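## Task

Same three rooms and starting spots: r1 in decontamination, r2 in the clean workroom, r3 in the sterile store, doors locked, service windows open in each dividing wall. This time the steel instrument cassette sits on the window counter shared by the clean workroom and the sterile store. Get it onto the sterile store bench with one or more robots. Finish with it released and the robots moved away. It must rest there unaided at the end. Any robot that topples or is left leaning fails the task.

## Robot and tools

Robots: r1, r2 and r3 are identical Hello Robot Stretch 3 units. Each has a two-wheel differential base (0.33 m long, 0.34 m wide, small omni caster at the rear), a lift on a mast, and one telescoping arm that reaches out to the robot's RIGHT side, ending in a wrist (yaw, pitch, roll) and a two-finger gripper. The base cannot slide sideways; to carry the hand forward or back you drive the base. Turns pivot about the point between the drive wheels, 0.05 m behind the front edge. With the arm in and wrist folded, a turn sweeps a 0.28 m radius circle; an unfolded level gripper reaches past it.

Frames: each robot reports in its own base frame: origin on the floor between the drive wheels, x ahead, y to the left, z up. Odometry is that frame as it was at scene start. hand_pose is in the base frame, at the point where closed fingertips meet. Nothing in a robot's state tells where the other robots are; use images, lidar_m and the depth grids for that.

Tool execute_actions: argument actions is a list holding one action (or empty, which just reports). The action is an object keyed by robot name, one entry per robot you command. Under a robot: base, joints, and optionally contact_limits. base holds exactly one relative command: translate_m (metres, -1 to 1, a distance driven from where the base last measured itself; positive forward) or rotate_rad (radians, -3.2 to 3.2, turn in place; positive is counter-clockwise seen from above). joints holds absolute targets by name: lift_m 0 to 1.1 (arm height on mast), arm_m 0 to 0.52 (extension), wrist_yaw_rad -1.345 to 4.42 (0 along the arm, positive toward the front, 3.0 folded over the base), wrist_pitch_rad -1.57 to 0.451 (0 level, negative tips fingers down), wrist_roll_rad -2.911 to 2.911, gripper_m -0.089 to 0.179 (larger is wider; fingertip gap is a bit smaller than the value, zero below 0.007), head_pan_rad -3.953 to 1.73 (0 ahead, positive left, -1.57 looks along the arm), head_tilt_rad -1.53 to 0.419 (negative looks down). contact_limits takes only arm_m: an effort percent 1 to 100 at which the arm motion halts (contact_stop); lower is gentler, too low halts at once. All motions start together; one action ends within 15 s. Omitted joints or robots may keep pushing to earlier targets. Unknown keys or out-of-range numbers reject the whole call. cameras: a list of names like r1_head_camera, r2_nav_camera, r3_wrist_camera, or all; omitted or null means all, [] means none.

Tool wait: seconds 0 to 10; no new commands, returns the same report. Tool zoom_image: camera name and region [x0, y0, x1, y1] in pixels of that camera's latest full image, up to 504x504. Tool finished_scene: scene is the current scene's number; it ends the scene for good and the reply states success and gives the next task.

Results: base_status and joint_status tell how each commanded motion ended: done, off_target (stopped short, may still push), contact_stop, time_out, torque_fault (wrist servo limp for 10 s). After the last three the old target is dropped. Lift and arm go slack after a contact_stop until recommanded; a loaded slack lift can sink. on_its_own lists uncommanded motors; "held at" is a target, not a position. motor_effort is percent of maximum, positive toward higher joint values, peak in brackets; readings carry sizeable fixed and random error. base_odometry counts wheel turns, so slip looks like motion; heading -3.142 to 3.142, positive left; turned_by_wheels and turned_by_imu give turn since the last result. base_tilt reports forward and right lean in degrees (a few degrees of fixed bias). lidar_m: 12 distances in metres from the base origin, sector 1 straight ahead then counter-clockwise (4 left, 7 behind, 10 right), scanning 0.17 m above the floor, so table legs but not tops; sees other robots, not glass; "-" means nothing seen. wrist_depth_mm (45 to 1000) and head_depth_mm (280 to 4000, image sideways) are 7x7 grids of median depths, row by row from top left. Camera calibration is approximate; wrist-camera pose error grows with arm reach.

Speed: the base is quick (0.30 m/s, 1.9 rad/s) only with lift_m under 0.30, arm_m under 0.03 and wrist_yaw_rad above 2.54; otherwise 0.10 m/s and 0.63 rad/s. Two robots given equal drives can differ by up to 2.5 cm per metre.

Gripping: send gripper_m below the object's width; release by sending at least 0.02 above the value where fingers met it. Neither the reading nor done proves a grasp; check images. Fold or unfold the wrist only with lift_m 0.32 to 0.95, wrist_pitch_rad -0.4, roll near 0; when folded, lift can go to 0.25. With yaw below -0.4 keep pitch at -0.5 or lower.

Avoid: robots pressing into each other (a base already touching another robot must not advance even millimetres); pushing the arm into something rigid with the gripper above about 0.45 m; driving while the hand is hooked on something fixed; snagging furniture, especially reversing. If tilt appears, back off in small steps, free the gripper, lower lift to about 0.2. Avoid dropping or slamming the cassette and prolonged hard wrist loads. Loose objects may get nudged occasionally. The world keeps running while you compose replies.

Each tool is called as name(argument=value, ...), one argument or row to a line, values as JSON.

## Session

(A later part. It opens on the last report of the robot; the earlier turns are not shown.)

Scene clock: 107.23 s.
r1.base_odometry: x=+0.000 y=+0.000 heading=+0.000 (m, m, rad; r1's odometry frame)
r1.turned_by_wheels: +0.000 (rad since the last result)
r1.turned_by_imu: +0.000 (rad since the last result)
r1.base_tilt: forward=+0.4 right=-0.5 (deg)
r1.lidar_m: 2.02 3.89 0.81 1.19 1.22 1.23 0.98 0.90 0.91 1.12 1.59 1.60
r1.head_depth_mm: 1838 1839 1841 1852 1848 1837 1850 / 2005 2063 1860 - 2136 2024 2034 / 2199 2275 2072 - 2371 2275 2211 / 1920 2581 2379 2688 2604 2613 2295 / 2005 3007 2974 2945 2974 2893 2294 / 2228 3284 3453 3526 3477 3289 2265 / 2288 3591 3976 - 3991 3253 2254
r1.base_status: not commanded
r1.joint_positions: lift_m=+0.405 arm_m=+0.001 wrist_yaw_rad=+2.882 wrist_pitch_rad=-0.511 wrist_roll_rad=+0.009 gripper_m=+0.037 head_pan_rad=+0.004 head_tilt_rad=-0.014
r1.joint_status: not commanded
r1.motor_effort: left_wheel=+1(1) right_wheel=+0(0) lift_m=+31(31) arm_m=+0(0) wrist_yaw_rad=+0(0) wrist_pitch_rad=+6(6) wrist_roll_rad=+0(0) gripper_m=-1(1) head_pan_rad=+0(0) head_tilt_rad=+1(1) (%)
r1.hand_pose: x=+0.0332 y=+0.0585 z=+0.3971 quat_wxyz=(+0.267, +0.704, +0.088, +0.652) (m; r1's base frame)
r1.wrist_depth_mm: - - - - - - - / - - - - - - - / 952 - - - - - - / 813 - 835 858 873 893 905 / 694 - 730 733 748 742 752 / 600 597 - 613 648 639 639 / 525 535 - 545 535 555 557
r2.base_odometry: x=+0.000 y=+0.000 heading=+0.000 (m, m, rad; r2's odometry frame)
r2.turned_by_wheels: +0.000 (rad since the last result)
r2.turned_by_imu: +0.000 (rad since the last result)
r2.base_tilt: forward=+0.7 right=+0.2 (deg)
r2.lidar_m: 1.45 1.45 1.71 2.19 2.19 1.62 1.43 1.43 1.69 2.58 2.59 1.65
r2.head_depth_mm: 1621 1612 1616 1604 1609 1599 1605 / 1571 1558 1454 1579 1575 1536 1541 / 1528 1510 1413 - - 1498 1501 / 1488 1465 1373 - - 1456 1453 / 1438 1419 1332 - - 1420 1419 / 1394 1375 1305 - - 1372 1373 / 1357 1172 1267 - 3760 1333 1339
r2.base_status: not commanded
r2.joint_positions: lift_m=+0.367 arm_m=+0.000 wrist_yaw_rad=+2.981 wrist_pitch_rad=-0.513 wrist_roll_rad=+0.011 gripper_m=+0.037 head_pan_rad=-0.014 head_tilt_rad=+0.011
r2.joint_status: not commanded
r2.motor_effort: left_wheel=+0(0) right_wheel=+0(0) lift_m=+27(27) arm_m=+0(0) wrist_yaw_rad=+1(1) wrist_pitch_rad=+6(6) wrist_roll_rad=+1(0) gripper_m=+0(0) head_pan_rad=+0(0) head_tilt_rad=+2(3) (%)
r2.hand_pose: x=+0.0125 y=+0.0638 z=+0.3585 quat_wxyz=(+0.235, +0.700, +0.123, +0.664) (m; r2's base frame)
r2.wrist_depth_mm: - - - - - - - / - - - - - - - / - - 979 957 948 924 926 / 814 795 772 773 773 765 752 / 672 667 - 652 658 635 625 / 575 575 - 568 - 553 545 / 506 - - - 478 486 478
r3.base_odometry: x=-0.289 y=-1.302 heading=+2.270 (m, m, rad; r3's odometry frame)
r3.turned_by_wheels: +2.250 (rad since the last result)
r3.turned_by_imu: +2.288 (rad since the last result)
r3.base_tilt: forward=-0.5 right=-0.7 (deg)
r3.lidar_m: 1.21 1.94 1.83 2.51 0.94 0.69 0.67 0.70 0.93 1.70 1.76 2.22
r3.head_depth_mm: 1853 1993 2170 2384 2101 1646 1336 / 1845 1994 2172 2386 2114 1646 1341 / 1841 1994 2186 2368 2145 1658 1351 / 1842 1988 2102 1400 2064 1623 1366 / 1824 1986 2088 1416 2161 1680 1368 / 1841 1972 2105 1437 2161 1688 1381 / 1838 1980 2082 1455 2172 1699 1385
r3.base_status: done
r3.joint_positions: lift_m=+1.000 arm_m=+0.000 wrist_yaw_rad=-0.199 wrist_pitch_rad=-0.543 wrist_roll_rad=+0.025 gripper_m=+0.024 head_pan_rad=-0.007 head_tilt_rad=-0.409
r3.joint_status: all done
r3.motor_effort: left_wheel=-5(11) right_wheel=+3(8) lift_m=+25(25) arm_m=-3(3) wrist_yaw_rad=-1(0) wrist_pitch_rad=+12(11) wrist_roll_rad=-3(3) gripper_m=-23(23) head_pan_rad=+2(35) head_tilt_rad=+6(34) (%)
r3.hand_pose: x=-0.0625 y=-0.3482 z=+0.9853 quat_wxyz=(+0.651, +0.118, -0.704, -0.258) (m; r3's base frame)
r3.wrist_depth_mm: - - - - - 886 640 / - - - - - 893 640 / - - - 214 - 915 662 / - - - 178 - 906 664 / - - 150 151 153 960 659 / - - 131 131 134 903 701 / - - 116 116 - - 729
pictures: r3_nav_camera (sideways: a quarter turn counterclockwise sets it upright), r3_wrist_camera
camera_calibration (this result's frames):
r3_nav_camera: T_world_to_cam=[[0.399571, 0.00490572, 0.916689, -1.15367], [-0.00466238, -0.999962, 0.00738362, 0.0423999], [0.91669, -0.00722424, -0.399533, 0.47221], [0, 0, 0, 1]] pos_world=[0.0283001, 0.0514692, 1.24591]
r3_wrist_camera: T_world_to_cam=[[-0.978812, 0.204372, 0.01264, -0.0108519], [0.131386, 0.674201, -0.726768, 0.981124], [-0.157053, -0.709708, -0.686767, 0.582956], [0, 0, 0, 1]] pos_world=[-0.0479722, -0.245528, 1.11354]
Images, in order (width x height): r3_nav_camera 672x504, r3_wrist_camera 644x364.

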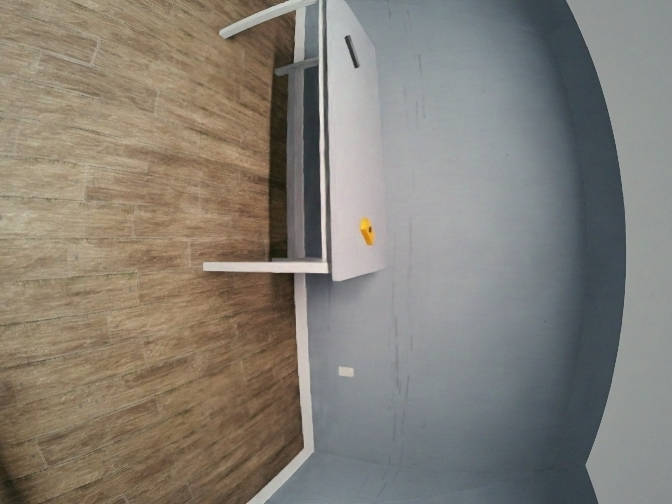

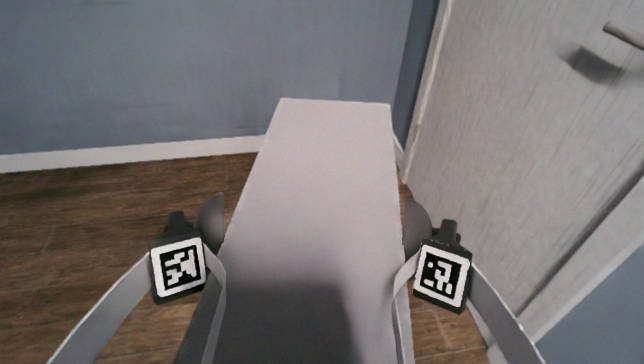

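execute_actions(
  actions=[
    {"r3":{"base":{"rotate_rad":0.69}}},
  ],
  cameras=[],
)

execute_actions(
  actions=[
    {"r3":{"base":{"translate_m":0.94}}},
  ],
  cameras=[],
)

execute_actions(
  actions=[
    {"r3":{"base":{"rotate_rad":0.86},"joints":{"head_pan_rad":-1.57,"head_tilt_rad":-0.7}}},
  ],
  cameras=[],
)

execute_actions(
  actions=[
    {"r3":{"joints":{"arm_m":0.38}}},
  ],
  cameras=[],
)

execute_actions(
  actions=[
    {"r3":{"joints":{"lift_m":0.77}}},
  ],
  cameras=["r3_nav_camera"],
)

Scene clock: 114.83 s.
r1.base_odometry: x=+0.000 y=+0.000 heading=+0.000 (m, m, rad; r1's odometry frame)
r1.turned_by_wheels: +0.000 (rad since the last result)
r1.turned_by_imu: +0.000 (rad since the last result)
r1.base_tilt: forward=+0.4 right=-0.5 (deg)
r1.lidar_m: 2.02 3.89 0.81 1.19 1.22 1.23 0.98 0.90 0.91 1.12 1.59 1.60
r1.head_depth_mm: 1858 1861 1841 1847 1834 1841 1855 / 2030 2041 1854 - 2103 2032 2043 / 2179 2288 2074 - 2389 2266 2203 / 1902 2581 2367 2655 2595 2561 2294 / 2025 3001 3003 2983 2940 2962 2299 / 2236 3305 3513 3561 3414 3240 2280 / 2264 3603 3968 3895 3997 3245 2230
r1.base_status: not commanded
r1.joint_positions: lift_m=+0.405 arm_m=+0.001 wrist_yaw_rad=+2.882 wrist_pitch_rad=-0.511 wrist_roll_rad=+0.009 gripper_m=+0.037 head_pan_rad=+0.004 head_tilt_rad=-0.014
r1.joint_status: not commanded
r1.motor_effort: left_wheel=+1(1) right_wheel=+0(0) lift_m=+31(31) arm_m=+0(1) wrist_yaw_rad=+0(0) wrist_pitch_rad=+5(5) wrist_roll_rad=+0(0) gripper_m=+0(0) head_pan_rad=+0(0) head_tilt_rad=+1(1) (%)
r1.hand_pose: x=+0.0332 y=+0.0585 z=+0.3971 quat_wxyz=(+0.267, +0.704, +0.088, +0.652) (m; r1's base frame)
r1.wrist_depth_mm: - - - - - - - / - - - - - - - / 951 - - - - - - / 817 - 831 864 876 887 899 / 686 - 727 714 750 740 737 / 597 597 - 622 650 639 640 / 533 537 - 556 541 557 560
r2.base_odometry: x=+0.000 y=+0.000 heading=+0.000 (m, m, rad; r2's odometry frame)
r2.turned_by_wheels: +0.000 (rad since the last result)
r2.turned_by_imu: +0.000 (rad since the last result)
r2.base_tilt: forward=+0.8 right=+0.0 (deg)
r2.lidar_m: 1.45 1.45 1.71 2.19 2.20 1.62 1.43 1.43 1.68 2.58 2.59 1.65
r2.head_depth_mm: 1636 1620 1617 1609 1612 1607 1591 / 1572 1558 1458 1580 1585 1545 1545 / 1523 1511 1414 - - 1490 1501 / 1487 1471 1363 - - 1452 1459 / 1446 1423 1335 - - 1414 1420 / 1405 1380 1300 - - 1378 1380 / 1359 1171 1264 - 3826 1338 1344
r2.base_status: not commanded
r2.joint_positions: lift_m=+0.367 arm_m=+0.000 wrist_yaw_rad=+2.981 wrist_pitch_rad=-0.513 wrist_roll_rad=+0.011 gripper_m=+0.037 head_pan_rad=-0.014 head_tilt_rad=+0.011
r2.joint_status: not commanded
r2.motor_effort: left_wheel=+0(1) right_wheel=+0(0) lift_m=+26(28) arm_m=+0(0) wrist_yaw_rad=+0(1) wrist_pitch_rad=+6(6) wrist_roll_rad=+1(0) gripper_m=+0(0) head_pan_rad=+0(0) head_tilt_rad=+3(3) (%)
r2.hand_pose: x=+0.0125 y=+0.0638 z=+0.3585 quat_wxyz=(+0.235, +0.700, +0.123, +0.664) (m; r2's base frame)
r2.wrist_depth_mm: - - - - - - - / - - - - - - - / - 994 971 975 960 927 925 / 808 797 787 771 776 755 754 / 672 663 - 647 657 640 626 / 576 566 - 586 - 554 547 / 502 - - - 485 481 479
r3.base_odometry: x=-0.289 y=-1.302 heading=+2.960 (m, m, rad; r3's odometry frame)
r3.turned_by_wheels: +0.690 (rad since the last result)
r3.turned_by_imu: +0.702 (rad since the last result)
r3.base_tilt: forward=-0.4 right=-0.8 (deg)
r3.lidar_m: 1.84 3.09 1.58 0.82 0.67 0.67 0.75 1.14 1.70 1.89 2.17 1.21
r3.head_depth_mm: 1919 2040 1978 1432 2086 1635 1335 / 2057 2205 1998 2284 2118 1647 1345 / 2188 2368 2034 2560 2134 1652 1357 / 2356 2562 2079 2723 2161 1671 1365 / 2545 2794 2900 2771 2156 1678 1366 / 2794 3061 3424 3098 2184 1691 1376 / 3030 3287 3532 3137 2202 1697 1383
r3.base_status: done
r3.joint_positions: lift_m=+1.000 arm_m=+0.000 wrist_yaw_rad=-0.199 wrist_pitch_rad=-0.543 wrist_roll_rad=+0.025 gripper_m=+0.024 head_pan_rad=-0.007 head_tilt_rad=-0.409
r3.joint_status: not commanded
r3.motor_effort: left_wheel=-4(11) right_wheel=+3(8) lift_m=+25(25) arm_m=-3(3) wrist_yaw_rad=-1(0) wrist_pitch_rad=+12(12) wrist_roll_rad=-3(3) gripper_m=-23(23) head_pan_rad=+3(3) head_tilt_rad=+6(7) (%)
r3.hand_pose: x=-0.0625 y=-0.3481 z=+0.9853 quat_wxyz=(+0.651, +0.118, -0.704, -0.258) (m; r3's base frame)
r3.wrist_depth_mm: - - - - - - - / - - - - - - - / - - - 214 - - - / - - - 177 - - - / - - 151 150 154 - - / - - 131 132 133 - - / - - 116 117 - - -
pictures: none
No camera images: the call's "cameras" was empty. Leave "cameras" out to get every camera's image.

Scene clock: 125.17 s.
r1.base_odometry: x=+0.000 y=+0.000 heading=+0.000 (m, m, rad; r1's odometry frame)
r1.turned_by_wheels: +0.000 (rad since the last result)
r1.turned_by_imu: +0.001 (rad since the last result)
r1.base_tilt: forward=+0.4 right=-0.4 (deg)
r1.lidar_m: 2.01 3.89 0.81 1.19 1.22 1.23 0.99 0.90 0.91 1.12 1.59 1.60
r1.head_depth_mm: 1859 1850 1860 1840 1849 1832 1842 / 2021 2061 1855 - 2136 2008 2025 / 2181 2272 2074 - 2377 2261 2211 / 1945 2613 2372 2675 2624 2561 2324 / 2026 2969 2933 3001 2930 2907 2297 / 2247 3329 3490 3490 3480 3207 2273 / 2291 3547 4000 - - 3299 2242
r1.base_status: not commanded
r1.joint_positions: lift_m=+0.405 arm_m=+0.001 wrist_yaw_rad=+2.882 wrist_pitch_rad=-0.511 wrist_roll_rad=+0.009 gripper_m=+0.037 head_pan_rad=+0.004 head_tilt_rad=-0.014
r1.joint_status: not commanded
r1.motor_effort: left_wheel=+1(1) right_wheel=+0(0) lift_m=+31(31) arm_m=+0(1) wrist_yaw_rad=+0(1) wrist_pitch_rad=+6(6) wrist_roll_rad=+0(0) gripper_m=-1(1) head_pan_rad=+0(1) head_tilt_rad=+2(1) (%)
r1.hand_pose: x=+0.0332 y=+0.0585 z=+0.3971 quat_wxyz=(+0.267, +0.704, +0.088, +0.652) (m; r1's base frame)
r1.wrist_depth_mm: - - - - - - - / - - - - - - - / 942 - - - - - - / 812 - 838 855 855 879 894 / 697 - 737 723 748 742 741 / 605 593 - 619 650 638 642 / 525 537 - 546 541 558 556
r2.base_odometry: x=+0.000 y=+0.000 heading=+0.000 (m, m, rad; r2's odometry frame)
r2.turned_by_wheels: +0.000 (rad since the last result)
r2.turned_by_imu: +0.001 (rad since the last result)
r2.base_tilt: forward=+0.7 right=+0.0 (deg)
r2.lidar_m: 1.45 1.45 1.72 2.19 2.19 1.62 1.43 1.43 1.69 2.58 2.59 1.65
r2.head_depth_mm: 1631 1617 1619 1609 1615 1594 1592 / 1586 1558 1454 1565 1585 1543 1545 / 1522 1513 1414 - - 1494 1501 / 1481 1459 1372 - - 1454 1461 / 1439 1427 1336 - - 1420 1415 / 1397 1378 1298 - - 1379 1387 / 1361 1177 1266 - 3802 1330 1347
r2.base_status: not commanded
r2.joint_positions: lift_m=+0.367 arm_m=+0.000 wrist_yaw_rad=+2.981 wrist_pitch_rad=-0.513 wrist_roll_rad=+0.011 gripper_m=+0.037 head_pan_rad=-0.014 head_tilt_rad=+0.011
r2.joint_status: not commanded
r2.motor_effort: left_wheel=+1(1) right_wheel=+0(1) lift_m=+27(27) arm_m=+0(0) wrist_yaw_rad=+1(1) wrist_pitch_rad=+6(6) wrist_roll_rad=+0(0) gripper_m=-1(0) head_pan_rad=+0(0) head_tilt_rad=+2(2) (%)
r2.hand_pose: x=+0.0125 y=+0.0638 z=+0.3585 quat_wxyz=(+0.235, +0.700, +0.123, +0.664) (m; r2's base frame)
r2.wrist_depth_mm: - - - - - - - / - - - - - - - / - 995 969 969 959 957 909 / 813 803 785 774 774 751 753 / 678 664 - 649 667 636 634 / 575 575 - 577 - 557 549 / 500 - - - 485 482 477
r3.base_odometry: x=-1.213 y=-1.132 heading=+2.960 (m, m, rad; r3's odometry frame)
r3.turned_by_wheels: +0.000 (rad since the last result)
r3.turned_by_imu: -0.001 (rad since the last result)
r3.base_tilt: forward=-0.5 right=-0.7 (deg)
r3.lidar_m: 0.94 0.91 2.46 1.70 1.40 1.39 1.54 2.32 2.31 0.79 1.14 1.14
r3.head_depth_mm: 1256 1343 1454 1201 867 675 1267 / 1344 1444 1564 1216 871 683 1348 / 1433 1551 1685 1228 880 732 1352 / 1545 1675 1836 1243 886 1526 1357 / 1668 1829 2015 2090 893 1681 1365 / 1817 2002 2241 2464 982 1185 1306 / 1993 2225 2505 2791 2027 1702 1382
r3.base_status: done
r3.joint_positions: lift_m=+1.000 arm_m=+0.000 wrist_yaw_rad=-0.199 wrist_pitch_rad=-0.543 wrist_roll_rad=+0.025 gripper_m=+0.024 head_pan_rad=-0.007 head_tilt_rad=-0.408
r3.joint_status: not commanded
r3.motor_effort: left_wheel=-5(7) right_wheel=+3(8) lift_m=+24(25) arm_m=-3(3) wrist_yaw_rad=-2(1) wrist_pitch_rad=+12(12) wrist_roll_rad=-3(3) gripper_m=-23(23) head_pan_rad=+3(2) head_tilt_rad=+6(6) (%)
r3.hand_pose: x=-0.0625 y=-0.3481 z=+0.9853 quat_wxyz=(+0.651, +0.118, -0.704, -0.258) (m; r3's base frame)
r3.wrist_depth_mm: - - - - - - - / 736 751 - - - - - / 602 602 608 214 - - - / 505 516 528 177 - - - / 438 455 150 151 154 - - / 395 - 131 131 132 - - / 397 - 116 116 - - -
pictures: none
No camera images: the call's "cameras" was empty. Leave "cameras" out to get every camera's image.

Scene clock: 127.50 s.
r1.base_odometry: x=+0.000 y=+0.000 heading=+0.000 (m, m, rad; r1's odometry frame)
r1.turned_by_wheels: +0.000 (rad since the last result)
r1.turned_by_imu: +0.000 (rad since the last result)
r1.base_tilt: forward=+0.3 right=-0.5 (deg)
r1.lidar_m: 2.01 3.89 0.80 1.19 1.22 1.23 0.98 0.90 0.91 1.12 1.59 1.60
r1.head_depth_mm: 1866 1857 1830 1854 1857 1855 1840 / 1992 2056 1857 - 2135 2035 2034 / 2198 2286 2083 - 2391 2273 2231 / 1912 2580 2370 2704 2614 2566 2313 / 2024 2998 3018 2953 2922 2929 2314 / 2248 3273 3481 3486 3496 3204 2263 / 2266 3595 3949 3948 - 3302 2253
r1.base_status: not commanded
r1.joint_positions: lift_m=+0.405 arm_m=+0.001 wrist_yaw_rad=+2.882 wrist_pitch_rad=-0.511 wrist_roll_rad=+0.009 gripper_m=+0.037 head_pan_rad=+0.004 head_tilt_rad=-0.014
r1.joint_status: not commanded
r1.motor_effort: left_wheel=+1(1) right_wheel=+0(0) lift_m=+31(31) arm_m=-1(1) wrist_yaw_rad=+1(0) wrist_pitch_rad=+6(6) wrist_roll_rad=+0(0) gripper_m=-1(0) head_pan_rad=-1(1) head_tilt_rad=+1(1) (%)
r1.hand_pose: x=+0.0332 y=+0.0585 z=+0.3971 quat_wxyz=(+0.267, +0.704, +0.088, +0.652) (m; r1's base frame)
r1.wrist_depth_mm: - - - - - - - / - - - - - - - / 952 - - - - - - / 817 - 848 857 873 876 894 / 698 - 729 724 750 722 759 / 596 600 - 620 647 637 628 / 528 539 - 552 540 561 560
r2.base_odometry: x=+0.000 y=+0.000 heading=+0.000 (m, m, rad; r2's odometry frame)
r2.turned_by_wheels: +0.000 (rad since the last result)
r2.turned_by_imu: +0.000 (rad since the last result)
r2.base_tilt: forward=+0.8 right=+0.0 (deg)
r2.lidar_m: 1.45 1.45 1.71 2.19 2.19 1.62 1.43 1.43 1.69 2.58 2.59 1.65
r2.head_depth_mm: 1622 1624 1610 1615 1609 1587 1587 / 1570 1563 1445 1579 1584 1543 1546 / 1524 1499 1402 - - 1490 1505 / 1479 1461 1372 - - 1455 1461 / 1449 1422 1333 - - 1418 1422 / 1398 1384 1303 - - 1381 1377 / 1361 1181 1261 - 3836 1330 1349
r2.base_status: not commanded
r2.joint_positions: lift_m=+0.367 arm_m=+0.000 wrist_yaw_rad=+2.981 wrist_pitch_rad=-0.513 wrist_roll_rad=+0.011 gripper_m=+0.037 head_pan_rad=-0.014 head_tilt_rad=+0.011
r2.joint_status: not commanded
r2.motor_effort: left_wheel=+0(0) right_wheel=-1(0) lift_m=+27(27) arm_m=+0(0) wrist_yaw_rad=+0(1) wrist_pitch_rad=+6(6) wrist_roll_rad=+0(0) gripper_m=+1(1) head_pan_rad=+0(0) head_tilt_rad=+3(2) (%)
r2.hand_pose: x=+0.0125 y=+0.0638 z=+0.3585 quat_wxyz=(+0.235, +0.700, +0.123, +0.664) (m; r2's base frame)
r2.wrist_depth_mm: - - - - - - - / - - - - - - - / - 998 984 950 965 932 937 / 808 799 783 776 776 754 751 / 673 670 - 654 671 626 635 / 576 571 - 575 - 551 543 / 508 - - - 486 485 481
r3.base_odometry: x=-1.213 y=-1.132 heading=-2.463 (m, m, rad; r3's odometry frame)
r3.turned_by_wheels: +0.860 (rad since the last result)
r3.turned_by_imu: +0.875 (rad since the last result)
r3.base_tilt: forward=-0.6 right=-0.7 (deg)
r3.lidar_m: 2.46 1.99 1.45 1.39 1.44 1.93 2.31 0.79 1.18 1.14 1.18 0.91
r3.head_depth_mm: 1248 1362 1018 - - - 1121 / 1243 1357 1026 - - - 1143 / 1238 1377 1038 - - - 1147 / 1236 1370 1000 789 746 1348 1170 / 1229 1368 1009 792 708 1361 1176 / 1223 1361 1021 799 710 1371 1185 / 1220 1354 1032 806 714 1370 1188
r3.base_status: done
r3.joint_positions: lift_m=+1.000 arm_m=+0.000 wrist_yaw_rad=-0.199 wrist_pitch_rad=-0.543 wrist_roll_rad=+0.025 gripper_m=+0.024 head_pan_rad=-1.563 head_tilt_rad=-0.691
r3.joint_status: all done
r3.motor_effort: left_wheel=-4(12) right_wheel=+4(8) lift_m=+25(25) arm_m=-3(3) wrist_yaw_rad=-2(0) wrist_pitch_rad=+12(12) wrist_roll_rad=-3(3) gripper_m=-23(23) head_pan_rad=-2(31) head_tilt_rad=-5(32) (%)
r3.hand_pose: x=-0.0625 y=-0.3481 z=+0.9853 quat_wxyz=(+0.651, +0.118, -0.704, -0.258) (m; r3's base frame)
r3.wrist_depth_mm: - - - - - - - / 735 757 756 770 786 790 - / 600 601 619 214 597 630 644 / 512 514 501 177 506 536 537 / 439 445 150 152 153 462 478 / 386 391 131 131 133 - 742 / - - 116 116 - - -
pictures: none
No camera images: the call's "cameras" was empty. Leave "cameras" out to get every camera's image.

Scene clock: 131.50 s.
r1.base_odometry: x=+0.000 y=+0.000 heading=+0.000 (m, m, rad; r1's odometry frame)
r1.turned_by_wheels: +0.000 (rad since the last result)
r1.turned_by_imu: +0.000 (rad since the last result)
r1.base_tilt: forward=+0.3 right=-0.5 (deg)
r1.lidar_m: 2.01 3.90 0.80 1.19 1.22 1.23 0.99 0.90 0.91 1.12 1.59 1.60
r1.head_depth_mm: 1836 1853 1846 1855 1858 1843 1840 / 2018 2044 1857 - 2103 2042 2034 / 2170 2287 2117 - 2371 2244 2241 / 1916 2550 2382 2674 2636 2582 2276 / 2016 2953 2976 2928 2972 2907 2311 / 2253 3296 3518 3413 3473 3272 2291 / 2232 3601 3921 3954 - 3286 2269
r1.base_status: not commanded
r1.joint_positions: lift_m=+0.405 arm_m=+0.001 wrist_yaw_rad=+2.882 wrist_pitch_rad=-0.511 wrist_roll_rad=+0.009 gripper_m=+0.037 head_pan_rad=+0.004 head_tilt_rad=-0.014
r1.joint_status: not commanded
r1.motor_effort: left_wheel=+1(1) right_wheel=+0(0) lift_m=+31(31) arm_m=+0(1) wrist_yaw_rad=+0(0) wrist_pitch_rad=+5(6) wrist_roll_rad=+0(0) gripper_m=+0(1) head_pan_rad=+0(1) head_tilt_rad=+1(0) (%)
r1.hand_pose: x=+0.0332 y=+0.0585 z=+0.3971 quat_wxyz=(+0.267, +0.704, +0.088, +0.652) (m; r1's base frame)
r1.wrist_depth_mm: - - - - - - - / - - - - - - - / 964 - - - - - - / 821 - 845 848 863 882 898 / 693 - 717 721 755 733 753 / 602 593 - 616 644 640 641 / 528 538 - 549 533 561 564
r2.base_odometry: x=+0.000 y=+0.000 heading=+0.000 (m, m, rad; r2's odometry frame)
r2.turned_by_wheels: +0.000 (rad since the last result)
r2.turned_by_imu: +0.000 (rad since the last result)
r2.base_tilt: forward=+0.9 right=+0.0 (deg)
r2.lidar_m: 1.45 1.45 1.71 2.19 2.20 1.62 1.43 1.43 1.69 2.58 2.59 1.65
r2.head_depth_mm: 1620 1630 1614 1615 1602 1600 1601 / 1594 1560 1450 1581 1573 1542 1547 / 1517 1509 1412 - - 1500 1495 / 1484 1463 1382 - - 1452 1455 / 1440 1418 1335 - - 1422 1422 / 1396 1381 1307 - - 1378 1379 / 1362 1173 1267 - 3816 1333 1343
r2.base_status: not commanded
r2.joint_positions: lift_m=+0.367 arm_m=+0.000 wrist_yaw_rad=+2.981 wrist_pitch_rad=-0.513 wrist_roll_rad=+0.011 gripper_m=+0.037 head_pan_rad=-0.014 head_tilt_rad=+0.011
r2.joint_status: not commanded
r2.motor_effort: left_wheel=+0(0) right_wheel=+0(0) lift_m=+27(27) arm_m=+0(0) wrist_yaw_rad=+1(1) wrist_pitch_rad=+6(6) wrist_roll_rad=+0(0) gripper_m=-2(0) head_pan_rad=+0(0) head_tilt_rad=+3(3) (%)
r2.hand_pose: x=+0.0125 y=+0.0638 z=+0.3585 quat_wxyz=(+0.235, +0.700, +0.123, +0.664) (m; r2's base frame)
r2.wrist_depth_mm: - - - - - - - / - - - - - - - / - - 989 961 960 960 914 / 808 800 766 779 770 756 751 / 688 668 - 661 666 638 629 / 583 575 - 574 - 555 545 / 499 - - - 482 488 485
r3.base_odometry: x=-1.213 y=-1.132 heading=-2.463 (m, m, rad; r3's odometry frame)
r3.turned_by_wheels: +0.000 (rad since the last result)
r3.turned_by_imu: +0.000 (rad since the last result)
r3.base_tilt: forward=-0.6 right=-0.7 (deg)
r3.lidar_m: 2.46 1.99 1.44 1.39 1.44 1.94 2.31 0.79 1.18 1.14 1.18 0.91
r3.head_depth_mm: - 1212 977 772 1455 1332 1161 / 1263 1358 984 777 1464 1345 1165 / - - 958 782 1474 1345 1173 / 1222 1372 966 786 745 1350 1175 / 1228 1362 1010 794 706 1362 1181 / 1222 1361 1021 799 709 1367 1191 / 1222 1353 1028 804 714 1374 1187
r3.base_status: not commanded
r3.joint_positions: lift_m=+1.000 arm_m=+0.380 wrist_yaw_rad=-0.199 wrist_pitch_rad=-0.543 wrist_roll_rad=+0.025 gripper_m=+0.024 head_pan_rad=-1.563 head_tilt_rad=-0.691
r3.joint_status: all done
r3.motor_effort: left_wheel=-5(5) right_wheel=+3(4) lift_m=+25(25) arm_m=+3(5) wrist_yaw_rad=-1(2) wrist_pitch_rad=+12(12) wrist_roll_rad=-3(3) gripper_m=-23(23) head_pan_rad=-2(2) head_tilt_rad=-5(5) (%)
r3.hand_pose: x=-0.0625 y=-0.7275 z=+0.9853 quat_wxyz=(+0.651, +0.118, -0.704, -0.258) (m; r3's base frame)
r3.wrist_depth_mm: 700 738 761 798 830 880 926 / 756 792 844 885 912 987 - / 586 602 606 216 598 632 642 / 507 510 501 178 504 541 529 / 438 445 150 151 154 455 447 / 390 385 131 131 133 398 392 / 348 346 116 116 343 356 359
pictures: none
No camera images: the call's "cameras" was empty. Leave "cameras" out to get every camera's image.

Scene clock: 134.53 s.
r1.base_odometry: x=+0.000 y=+0.000 heading=+0.000 (m, m, rad; r1's odometry frame)
r1.turned_by_wheels: +0.000 (rad since the last result)
r1.turned_by_imu: +0.000 (rad since the last result)
r1.base_tilt: forward=+0.4 right=-0.5 (deg)
r1.lidar_m: 2.01 3.90 0.81 1.19 1.22 1.23 0.99 0.90 0.91 1.12 1.59 1.60
r1.head_depth_mm: 1846 1852 1851 1849 1832 1821 1838 / 2010 2043 1858 - 2140 2014 2024 / 2203 2286 2091 - 2355 2280 2230 / 1924 2636 2347 2660 2643 2606 2306 / 2030 2957 2961 2962 2922 2914 2287 / 2230 3342 3490 3534 3460 3242 2281 / 2250 3585 3939 - - 3296 2244
r1.base_status: not commanded
r1.joint_positions: lift_m=+0.405 arm_m=+0.001 wrist_yaw_rad=+2.882 wrist_pitch_rad=-0.511 wrist_roll_rad=+0.009 gripper_m=+0.037 head_pan_rad=+0.004 head_tilt_rad=-0.014
r1.joint_status: not commanded
r1.motor_effort: left_wheel=+0(0) right_wheel=+0(0) lift_m=+31(31) arm_m=-1(0) wrist_yaw_rad=+0(0) wrist_pitch_rad=+6(6) wrist_roll_rad=+0(0) gripper_m=+0(0) head_pan_rad=-1(1) head_tilt_rad=+1(1) (%)
r1.hand_pose: x=+0.0332 y=+0.0585 z=+0.3971 quat_wxyz=(+0.267, +0.704, +0.088, +0.652) (m; r1's base frame)
r1.wrist_depth_mm: - - - - - - - / - - - - - - - / 946 - - - - - - / 819 - 847 859 870 882 889 / 694 - 726 724 746 741 739 / 599 602 - 622 646 636 648 / 529 541 - 545 539 554 565
r2.base_odometry: x=+0.000 y=+0.000 heading=+0.000 (m, m, rad; r2's odometry frame)
r2.turned_by_wheels: +0.000 (rad since the last result)
r2.turned_by_imu: +0.000 (rad since the last result)
r2.base_tilt: forward=+0.8 right=+0.2 (deg)
r2.lidar_m: 1.45 1.45 1.71 2.19 2.20 1.62 1.43 1.43 1.68 2.58 2.58 1.65
r2.head_depth_mm: 1627 1610 1616 1609 1612 1596 1607 / 1570 1560 1454 1580 1573 1533 1547 / 1534 1509 1407 - - 1487 1503 / 1493 1461 1369 - - 1455 1455 / 1451 1427 1332 - 3568 1403 1415 / 1409 1386 1299 - - 1382 1379 / 1368 1175 1267 - 3847 1333 1342
r2.base_status: not commanded
r2.joint_positions: lift_m=+0.367 arm_m=+0.000 wrist_yaw_rad=+2.981 wrist_pitch_rad=-0.513 wrist_roll_rad=+0.011 gripper_m=+0.037 head_pan_rad=-0.014 head_tilt_rad=+0.011
r2.joint_status: not commanded
r2.motor_effort: left_wheel=+0(0) right_wheel=+0(0) lift_m=+26(27) arm_m=+0(0) wrist_yaw_rad=+1(1) wrist_pitch_rad=+6(6) wrist_roll_rad=+0(0) gripper_m=+0(0) head_pan_rad=+0(0) head_tilt_rad=+3(2) (%)
r2.hand_pose: x=+0.0125 y=+0.0638 z=+0.3585 quat_wxyz=(+0.235, +0.700, +0.123, +0.664) (m; r2's base frame)
r2.wrist_depth_mm: - - - - - - - / - - - - - - - / - - 981 983 952 943 923 / 806 800 784 781 765 759 755 / 669 665 - 654 670 637 632 / 580 569 - 575 - 552 543 / 506 - - - 487 483 482
r3.base_odometry: x=-1.213 y=-1.132 heading=-2.463 (m, m, rad; r3's odometry frame)
r3.turned_by_wheels: +0.000 (rad since the last result)
r3.turned_by_imu: +0.001 (rad since the last result)
r3.base_tilt: forward=-0.5 right=-0.7 (deg)
r3.lidar_m: 2.46 1.99 1.45 1.39 1.45 1.94 2.31 0.79 1.18 1.14 1.18 0.91
r3.head_depth_mm: 1246 1363 975 796 - - 1148 / 1242 1360 1061 753 1482 1340 1164 / 1237 1349 1097 746 1473 1351 1167 / 1232 1367 1038 765 748 1355 1173 / 1228 1368 1010 791 706 1357 1180 / 1224 1361 1019 799 709 1370 1188 / 1219 1349 1026 803 713 1370 1189
r3.base_status: not commanded
r3.joint_positions: lift_m=+0.786 arm_m=+0.380 wrist_yaw_rad=-0.201 wrist_pitch_rad=-0.493 wrist_roll_rad=+0.026 gripper_m=+0.024 head_pan_rad=-1.563 head_tilt_rad=-0.692
r3.joint_status: lift_m contact_stop (moved -0.213 of -0.230)
r3.on_its_own: lift_m is slack since a contact_stop, until your next command for it (your +0.770 is given up)
r3.motor_effort: left_wheel=-3(7) right_wheel=+1(4) lift_m=+18(20) arm_m=+2(3) wrist_yaw_rad=+2(2) wrist_pitch_rad=-2(12) wrist_roll_rad=-4(4) gripper_m=-23(23) head_pan_rad=-3(3) head_tilt_rad=-5(5) (%)
r3.hand_pose: x=-0.0644 y=-0.7347 z=+0.7823 quat_wxyz=(+0.656, +0.100, -0.708, -0.242) (m; r3's base frame)
r3.wrist_depth_mm: 458 469 475 484 491 506 517 / 336 342 346 348 356 364 370 / 269 270 272 215 268 281 285 / 222 223 217 178 223 233 235 / 189 190 150 151 155 196 197 / 164 165 131 132 132 170 172 / 149 147 116 117 143 150 151
pictures: r3_nav_camera (sideways: a quarter turn counterclockwise sets it upright)
camera_calibration (this result's frames):
r3_nav_camera: T_world_to_cam=[[0.0125753, -0.640134, 0.768161, -0.957628], [-0.999908, -0.0119442, 0.00641575, 0.0497335], [0.00506809, -0.768171, -0.640225, 0.790932], [0, 0, 0, 1]] pos_world=[0.0577629, -0.0048448, 1.24167]
Images, in order (width x height): r3_nav_camera 672x504.

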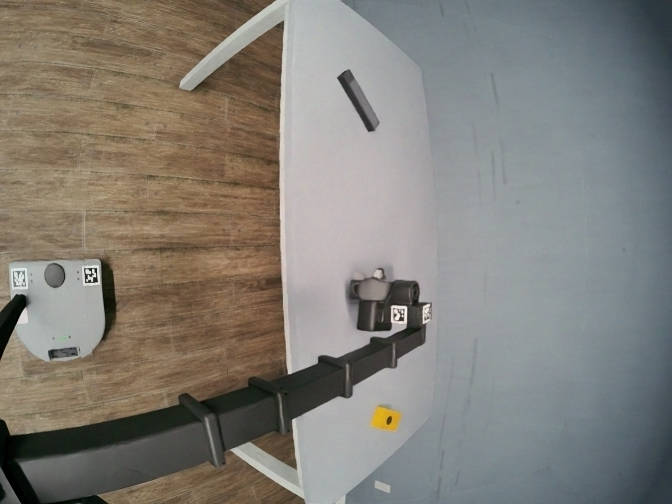

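execute_actions(
  actions=[
    {"r3":{"joints":{"gripper_m":0.17,"lift_m":0.795}}},
  ],
  cameras=[],
)

execute_actions(
  actions=[
    {"r3":{"joints":{"lift_m":0.93,"arm_m":0}}},
  ],
  cameras=[],
)

finished_scene(
  scene=2,
)

Scene clock: 139.27 s.
r1.base_odometry: x=+0.000 y=+0.000 heading=+0.000 (m, m, rad; r1's odometry frame)
r1.turned_by_wheels: +0.000 (rad since the last result)
r1.turned_by_imu: +0.000 (rad since the last result)
r1.base_tilt: forward=+0.4 right=-0.5 (deg)
r1.lidar_m: 2.01 3.87 0.81 1.19 1.22 1.23 0.99 0.90 0.91 1.13 1.59 1.60
r1.head_depth_mm: 1839 1840 1855 1845 1846 1823 1856 / 2010 2079 1849 - 2120 2027 2054 / 2206 2262 2077 - 2385 2282 2208 / 1919 2598 2324 2686 2624 2520 2297 / 2026 3018 2978 2965 2964 2889 2316 / 2276 3275 3445 3509 3462 3232 2258 / 2251 3571 - 3982 3982 3286 2269
r1.base_status: not commanded
r1.joint_positions: lift_m=+0.405 arm_m=+0.001 wrist_yaw_rad=+2.882 wrist_pitch_rad=-0.511 wrist_roll_rad=+0.009 gripper_m=+0.037 head_pan_rad=+0.004 head_tilt_rad=-0.014
r1.joint_status: not commanded
r1.motor_effort: left_wheel=+1(1) right_wheel=+0(0) lift_m=+31(31) arm_m=-1(1) wrist_yaw_rad=+0(0) wrist_pitch_rad=+6(6) wrist_roll_rad=+0(0) gripper_m=-1(0) head_pan_rad=-1(0) head_tilt_rad=+0(1) (%)
r1.hand_pose: x=+0.0332 y=+0.0585 z=+0.3971 quat_wxyz=(+0.267, +0.704, +0.088, +0.652) (m; r1's base frame)
r1.wrist_depth_mm: - - - - - - - / - - - - - - - / 924 - - - - - - / 804 - 839 865 850 880 896 / 694 - 724 718 742 740 737 / 601 599 - 624 654 639 640 / 533 541 - 550 543 560 559
r2.base_odometry: x=+0.000 y=+0.000 heading=+0.000 (m, m, rad; r2's odometry frame)
r2.turned_by_wheels: +0.000 (rad since the last result)
r2.turned_by_imu: +0.000 (rad since the last result)
r2.base_tilt: forward=+0.7 right=+0.0 (deg)
r2.lidar_m: 1.45 1.45 1.71 2.19 2.20 1.62 1.43 1.43 1.69 2.58 2.58 1.65
r2.head_depth_mm: 1623 1619 1609 1609 1617 1607 1598 / 1578 1557 1452 1588 1580 1547 1553 / 1529 1507 1409 - - 1502 1504 / 1480 1461 1367 - - 1459 1461 / 1438 1426 1333 - 3613 1411 1419 / 1398 1385 1304 - - 1378 1376 / 1367 1170 1265 - 3822 1331 1341
r2.base_status: not commanded
r2.joint_positions: lift_m=+0.367 arm_m=+0.000 wrist_yaw_rad=+2.981 wrist_pitch_rad=-0.513 wrist_roll_rad=+0.011 gripper_m=+0.037 head_pan_rad=-0.014 head_tilt_rad=+0.011
r2.joint_status: not commanded
r2.motor_effort: left_wheel=+0(0) right_wheel=+0(0) lift_m=+27(27) arm_m=+0(0) wrist_yaw_rad=+0(1) wrist_pitch_rad=+6(6) wrist_roll_rad=+0(0) gripper_m=+1(1) head_pan_rad=+0(0) head_tilt_rad=+2(2) (%)
r2.hand_pose: x=+0.0125 y=+0.0638 z=+0.3585 quat_wxyz=(+0.235, +0.700, +0.123, +0.664) (m; r2's base frame)
r2.wrist_depth_mm: - - - - - - - / - - - - - - - / - - 985 966 966 930 921 / 812 797 782 776 769 756 752 / 669 659 - 655 667 641 632 / 578 570 - 575 - 541 548 / 499 - - - 483 485 482
r3.base_odometry: x=-1.213 y=-1.132 heading=-2.463 (m, m, rad; r3's odometry frame)
r3.turned_by_wheels: +0.000 (rad since the last result)
r3.turned_by_imu: +0.001 (rad since the last result)
r3.base_tilt: forward=-0.4 right=-0.7 (deg)
r3.lidar_m: 2.46 1.99 1.45 1.39 1.44 1.93 2.31 0.79 1.18 1.14 1.18 0.91
r3.head_depth_mm: 1249 1364 977 793 - - 1157 / 1241 1360 1063 754 1474 1339 1167 / 1237 1357 - 754 1474 1351 1169 / 1231 1375 1044 764 747 1350 1173 / 1232 1360 1011 793 704 1365 1182 / 1226 1361 1016 798 709 1368 1185 / 1221 1358 1028 805 713 1371 1187
r3.base_status: not commanded
r3.joint_positions: lift_m=+0.795 arm_m=+0.380 wrist_yaw_rad=-0.199 wrist_pitch_rad=-0.522 wrist_roll_rad=+0.025 gripper_m=+0.170 head_pan_rad=-1.563 head_tilt_rad=-0.692
r3.joint_status: all done
r3.motor_effort: left_wheel=-1(2) right_wheel=-1(1) lift_m=+24(24) arm_m=+2(2) wrist_yaw_rad=-2(1) wrist_pitch_rad=+6(9) wrist_roll_rad=-4(4) gripper_m=+0(96) head_pan_rad=-3(2) head_tilt_rad=-5(5) (%)
r3.hand_pose: x=-0.0631 y=-0.7306 z=+0.7847 quat_wxyz=(+0.653, +0.111, -0.706, -0.251) (m; r3's base frame)
r3.wrist_depth_mm: 432 438 446 455 460 469 478 / 325 331 333 340 344 350 352 / 264 266 268 215 265 279 284 / 220 223 217 179 222 232 234 / 196 192 163 153 191 204 199 / - 168 136 135 164 168 175 / 149 150 119 120 146 154 154
pictures: none
No camera images: the call's "cameras" was empty. Leave "cameras" out to get every camera's image.

Scene clock: 143.27 s.
r1.base_odometry: x=+0.000 y=+0.000 heading=+0.000 (m, m, rad; r1's odometry frame)
r1.turned_by_wheels: +0.000 (rad since the last result)
r1.turned_by_imu: +0.000 (rad since the last result)
r1.base_tilt: forward=+0.4 right=-0.5 (deg)
r1.lidar_m: 2.01 3.89 0.81 1.19 1.22 1.23 0.99 0.90 0.91 1.13 1.59 1.60
r1.head_depth_mm: 1857 1847 1837 1845 1846 1845 1841 / 2011 2068 1852 - 2132 2074 2036 / 2181 2259 2093 - 2367 2285 2207 / 1909 2594 2392 2666 2618 2552 2315 / 2011 3015 2945 2996 2937 2939 2249 / 2231 3243 3521 3485 3475 3184 2287 / 2270 3640 3977 - - 3243 2233
r1.base_status: not commanded
r1.joint_positions: lift_m=+0.405 arm_m=+0.001 wrist_yaw_rad=+2.882 wrist_pitch_rad=-0.511 wrist_roll_rad=+0.009 gripper_m=+0.037 head_pan_rad=+0.004 head_tilt_rad=-0.014
r1.joint_status: not commanded
r1.motor_effort: left_wheel=+0(0) right_wheel=+0(0) lift_m=+31(31) arm_m=-1(0) wrist_yaw_rad=+0(0) wrist_pitch_rad=+6(6) wrist_roll_rad=+0(0) gripper_m=+0(0) head_pan_rad=-1(0) head_tilt_rad=+1(1) (%)
r1.hand_pose: x=+0.0332 y=+0.0585 z=+0.3971 quat_wxyz=(+0.267, +0.704, +0.088, +0.652) (m; r1's base frame)
r1.wrist_depth_mm: - - - - - - - / - - - - - - - / 932 - - - - - - / 814 - 840 852 866 874 910 / 700 - 725 734 742 731 742 / 600 597 - 619 644 625 650 / 531 542 - 547 538 555 551
r2.base_odometry: x=+0.000 y=+0.000 heading=+0.000 (m, m, rad; r2's odometry frame)
r2.turned_by_wheels: +0.000 (rad since the last result)
r2.turned_by_imu: +0.000 (rad since the last result)
r2.base_tilt: forward=+0.8 right=+0.2 (deg)
r2.lidar_m: 1.45 1.45 1.71 2.19 2.20 1.62 1.43 1.43 1.69 2.58 2.59 1.65
r2.head_depth_mm: 1619 1619 1607 1612 1613 1602 1599 / 1574 1560 1455 1582 1571 1539 1543 / 1530 1506 1412 - - 1494 1498 / 1479 1463 1365 - - 1465 1457 / 1445 1418 1333 - - 1416 1410 / 1402 1388 1298 - - 1380 1381 / 1366 1172 1269 - 3769 1336 1339
r2.base_status: not commanded
r2.joint_positions: lift_m=+0.367 arm_m=+0.000 wrist_yaw_rad=+2.981 wrist_pitch_rad=-0.513 wrist_roll_rad=+0.011 gripper_m=+0.037 head_pan_rad=-0.014 head_tilt_rad=+0.011
r2.joint_status: not commanded
r2.motor_effort: left_wheel=+0(0) right_wheel=+0(0) lift_m=+27(26) arm_m=+0(0) wrist_yaw_rad=+1(1) wrist_pitch_rad=+6(6) wrist_roll_rad=+0(0) gripper_m=+0(1) head_pan_rad=+0(0) head_tilt_rad=+3(3) (%)
r2.hand_pose: x=+0.0125 y=+0.0638 z=+0.3585 quat_wxyz=(+0.235, +0.700, +0.123, +0.664) (m; r2's base frame)
r2.wrist_depth_mm: - - - - - - - / - - - - - - - / - - 989 960 949 948 918 / 810 811 781 790 776 751 750 / 676 663 - 649 662 641 636 / 579 569 - 579 - 555 544 / 505 - - - 487 486 481
r3.base_odometry: x=-1.213 y=-1.132 heading=-2.463 (m, m, rad; r3's odometry frame)
r3.turned_by_wheels: +0.000 (rad since the last result)
r3.turned_by_imu: +0.001 (rad since the last result)
r3.base_tilt: forward=-0.4 right=-0.7 (deg)
r3.lidar_m: 2.46 1.99 1.45 1.39 1.44 1.94 2.31 0.79 1.18 1.14 1.17 0.91
r3.head_depth_mm: 1249 1363 977 793 - - - / 1244 1356 985 800 - - - / 1240 1356 992 793 - - - / 1233 1369 1001 786 747 1355 1175 / 1231 1364 1010 792 706 1360 1176 / 1225 1360 1018 798 708 1366 1183 / 1220 1356 1025 804 715 1374 1189
r3.base_status: not commanded
r3.joint_positions: lift_m=+0.930 arm_m=+0.000 wrist_yaw_rad=-0.199 wrist_pitch_rad=-0.520 wrist_roll_rad=+0.024 gripper_m=+0.170 head_pan_rad=-1.563 head_tilt_rad=-0.692
r3.joint_status: all done
r3.motor_effort: left_wheel=-2(2) right_wheel=-1(0) lift_m=+23(24) arm_m=-3(3) wrist_yaw_rad=-2(2) wrist_pitch_rad=+6(6) wrist_roll_rad=-3(4) gripper_m=-1(1) head_pan_rad=-3(2) head_tilt_rad=-5(4) (%)
r3.hand_pose: x=-0.0632 y=-0.3514 z=+0.9200 quat_wxyz=(+0.653, +0.110, -0.706, -0.251) (m; r3's base frame)
r3.wrist_depth_mm: 834 833 855 864 874 - - / 622 637 638 632 665 645 - / 501 510 493 508 524 533 537 / 420 424 432 432 441 441 449 / 373 368 368 373 384 390 566 / - 341 - - - - 667 / - - - - - - -
pictures: none
No camera images: the call's "cameras" was empty. Leave "cameras" out to get every camera's image.

The scene is finished: the task was done.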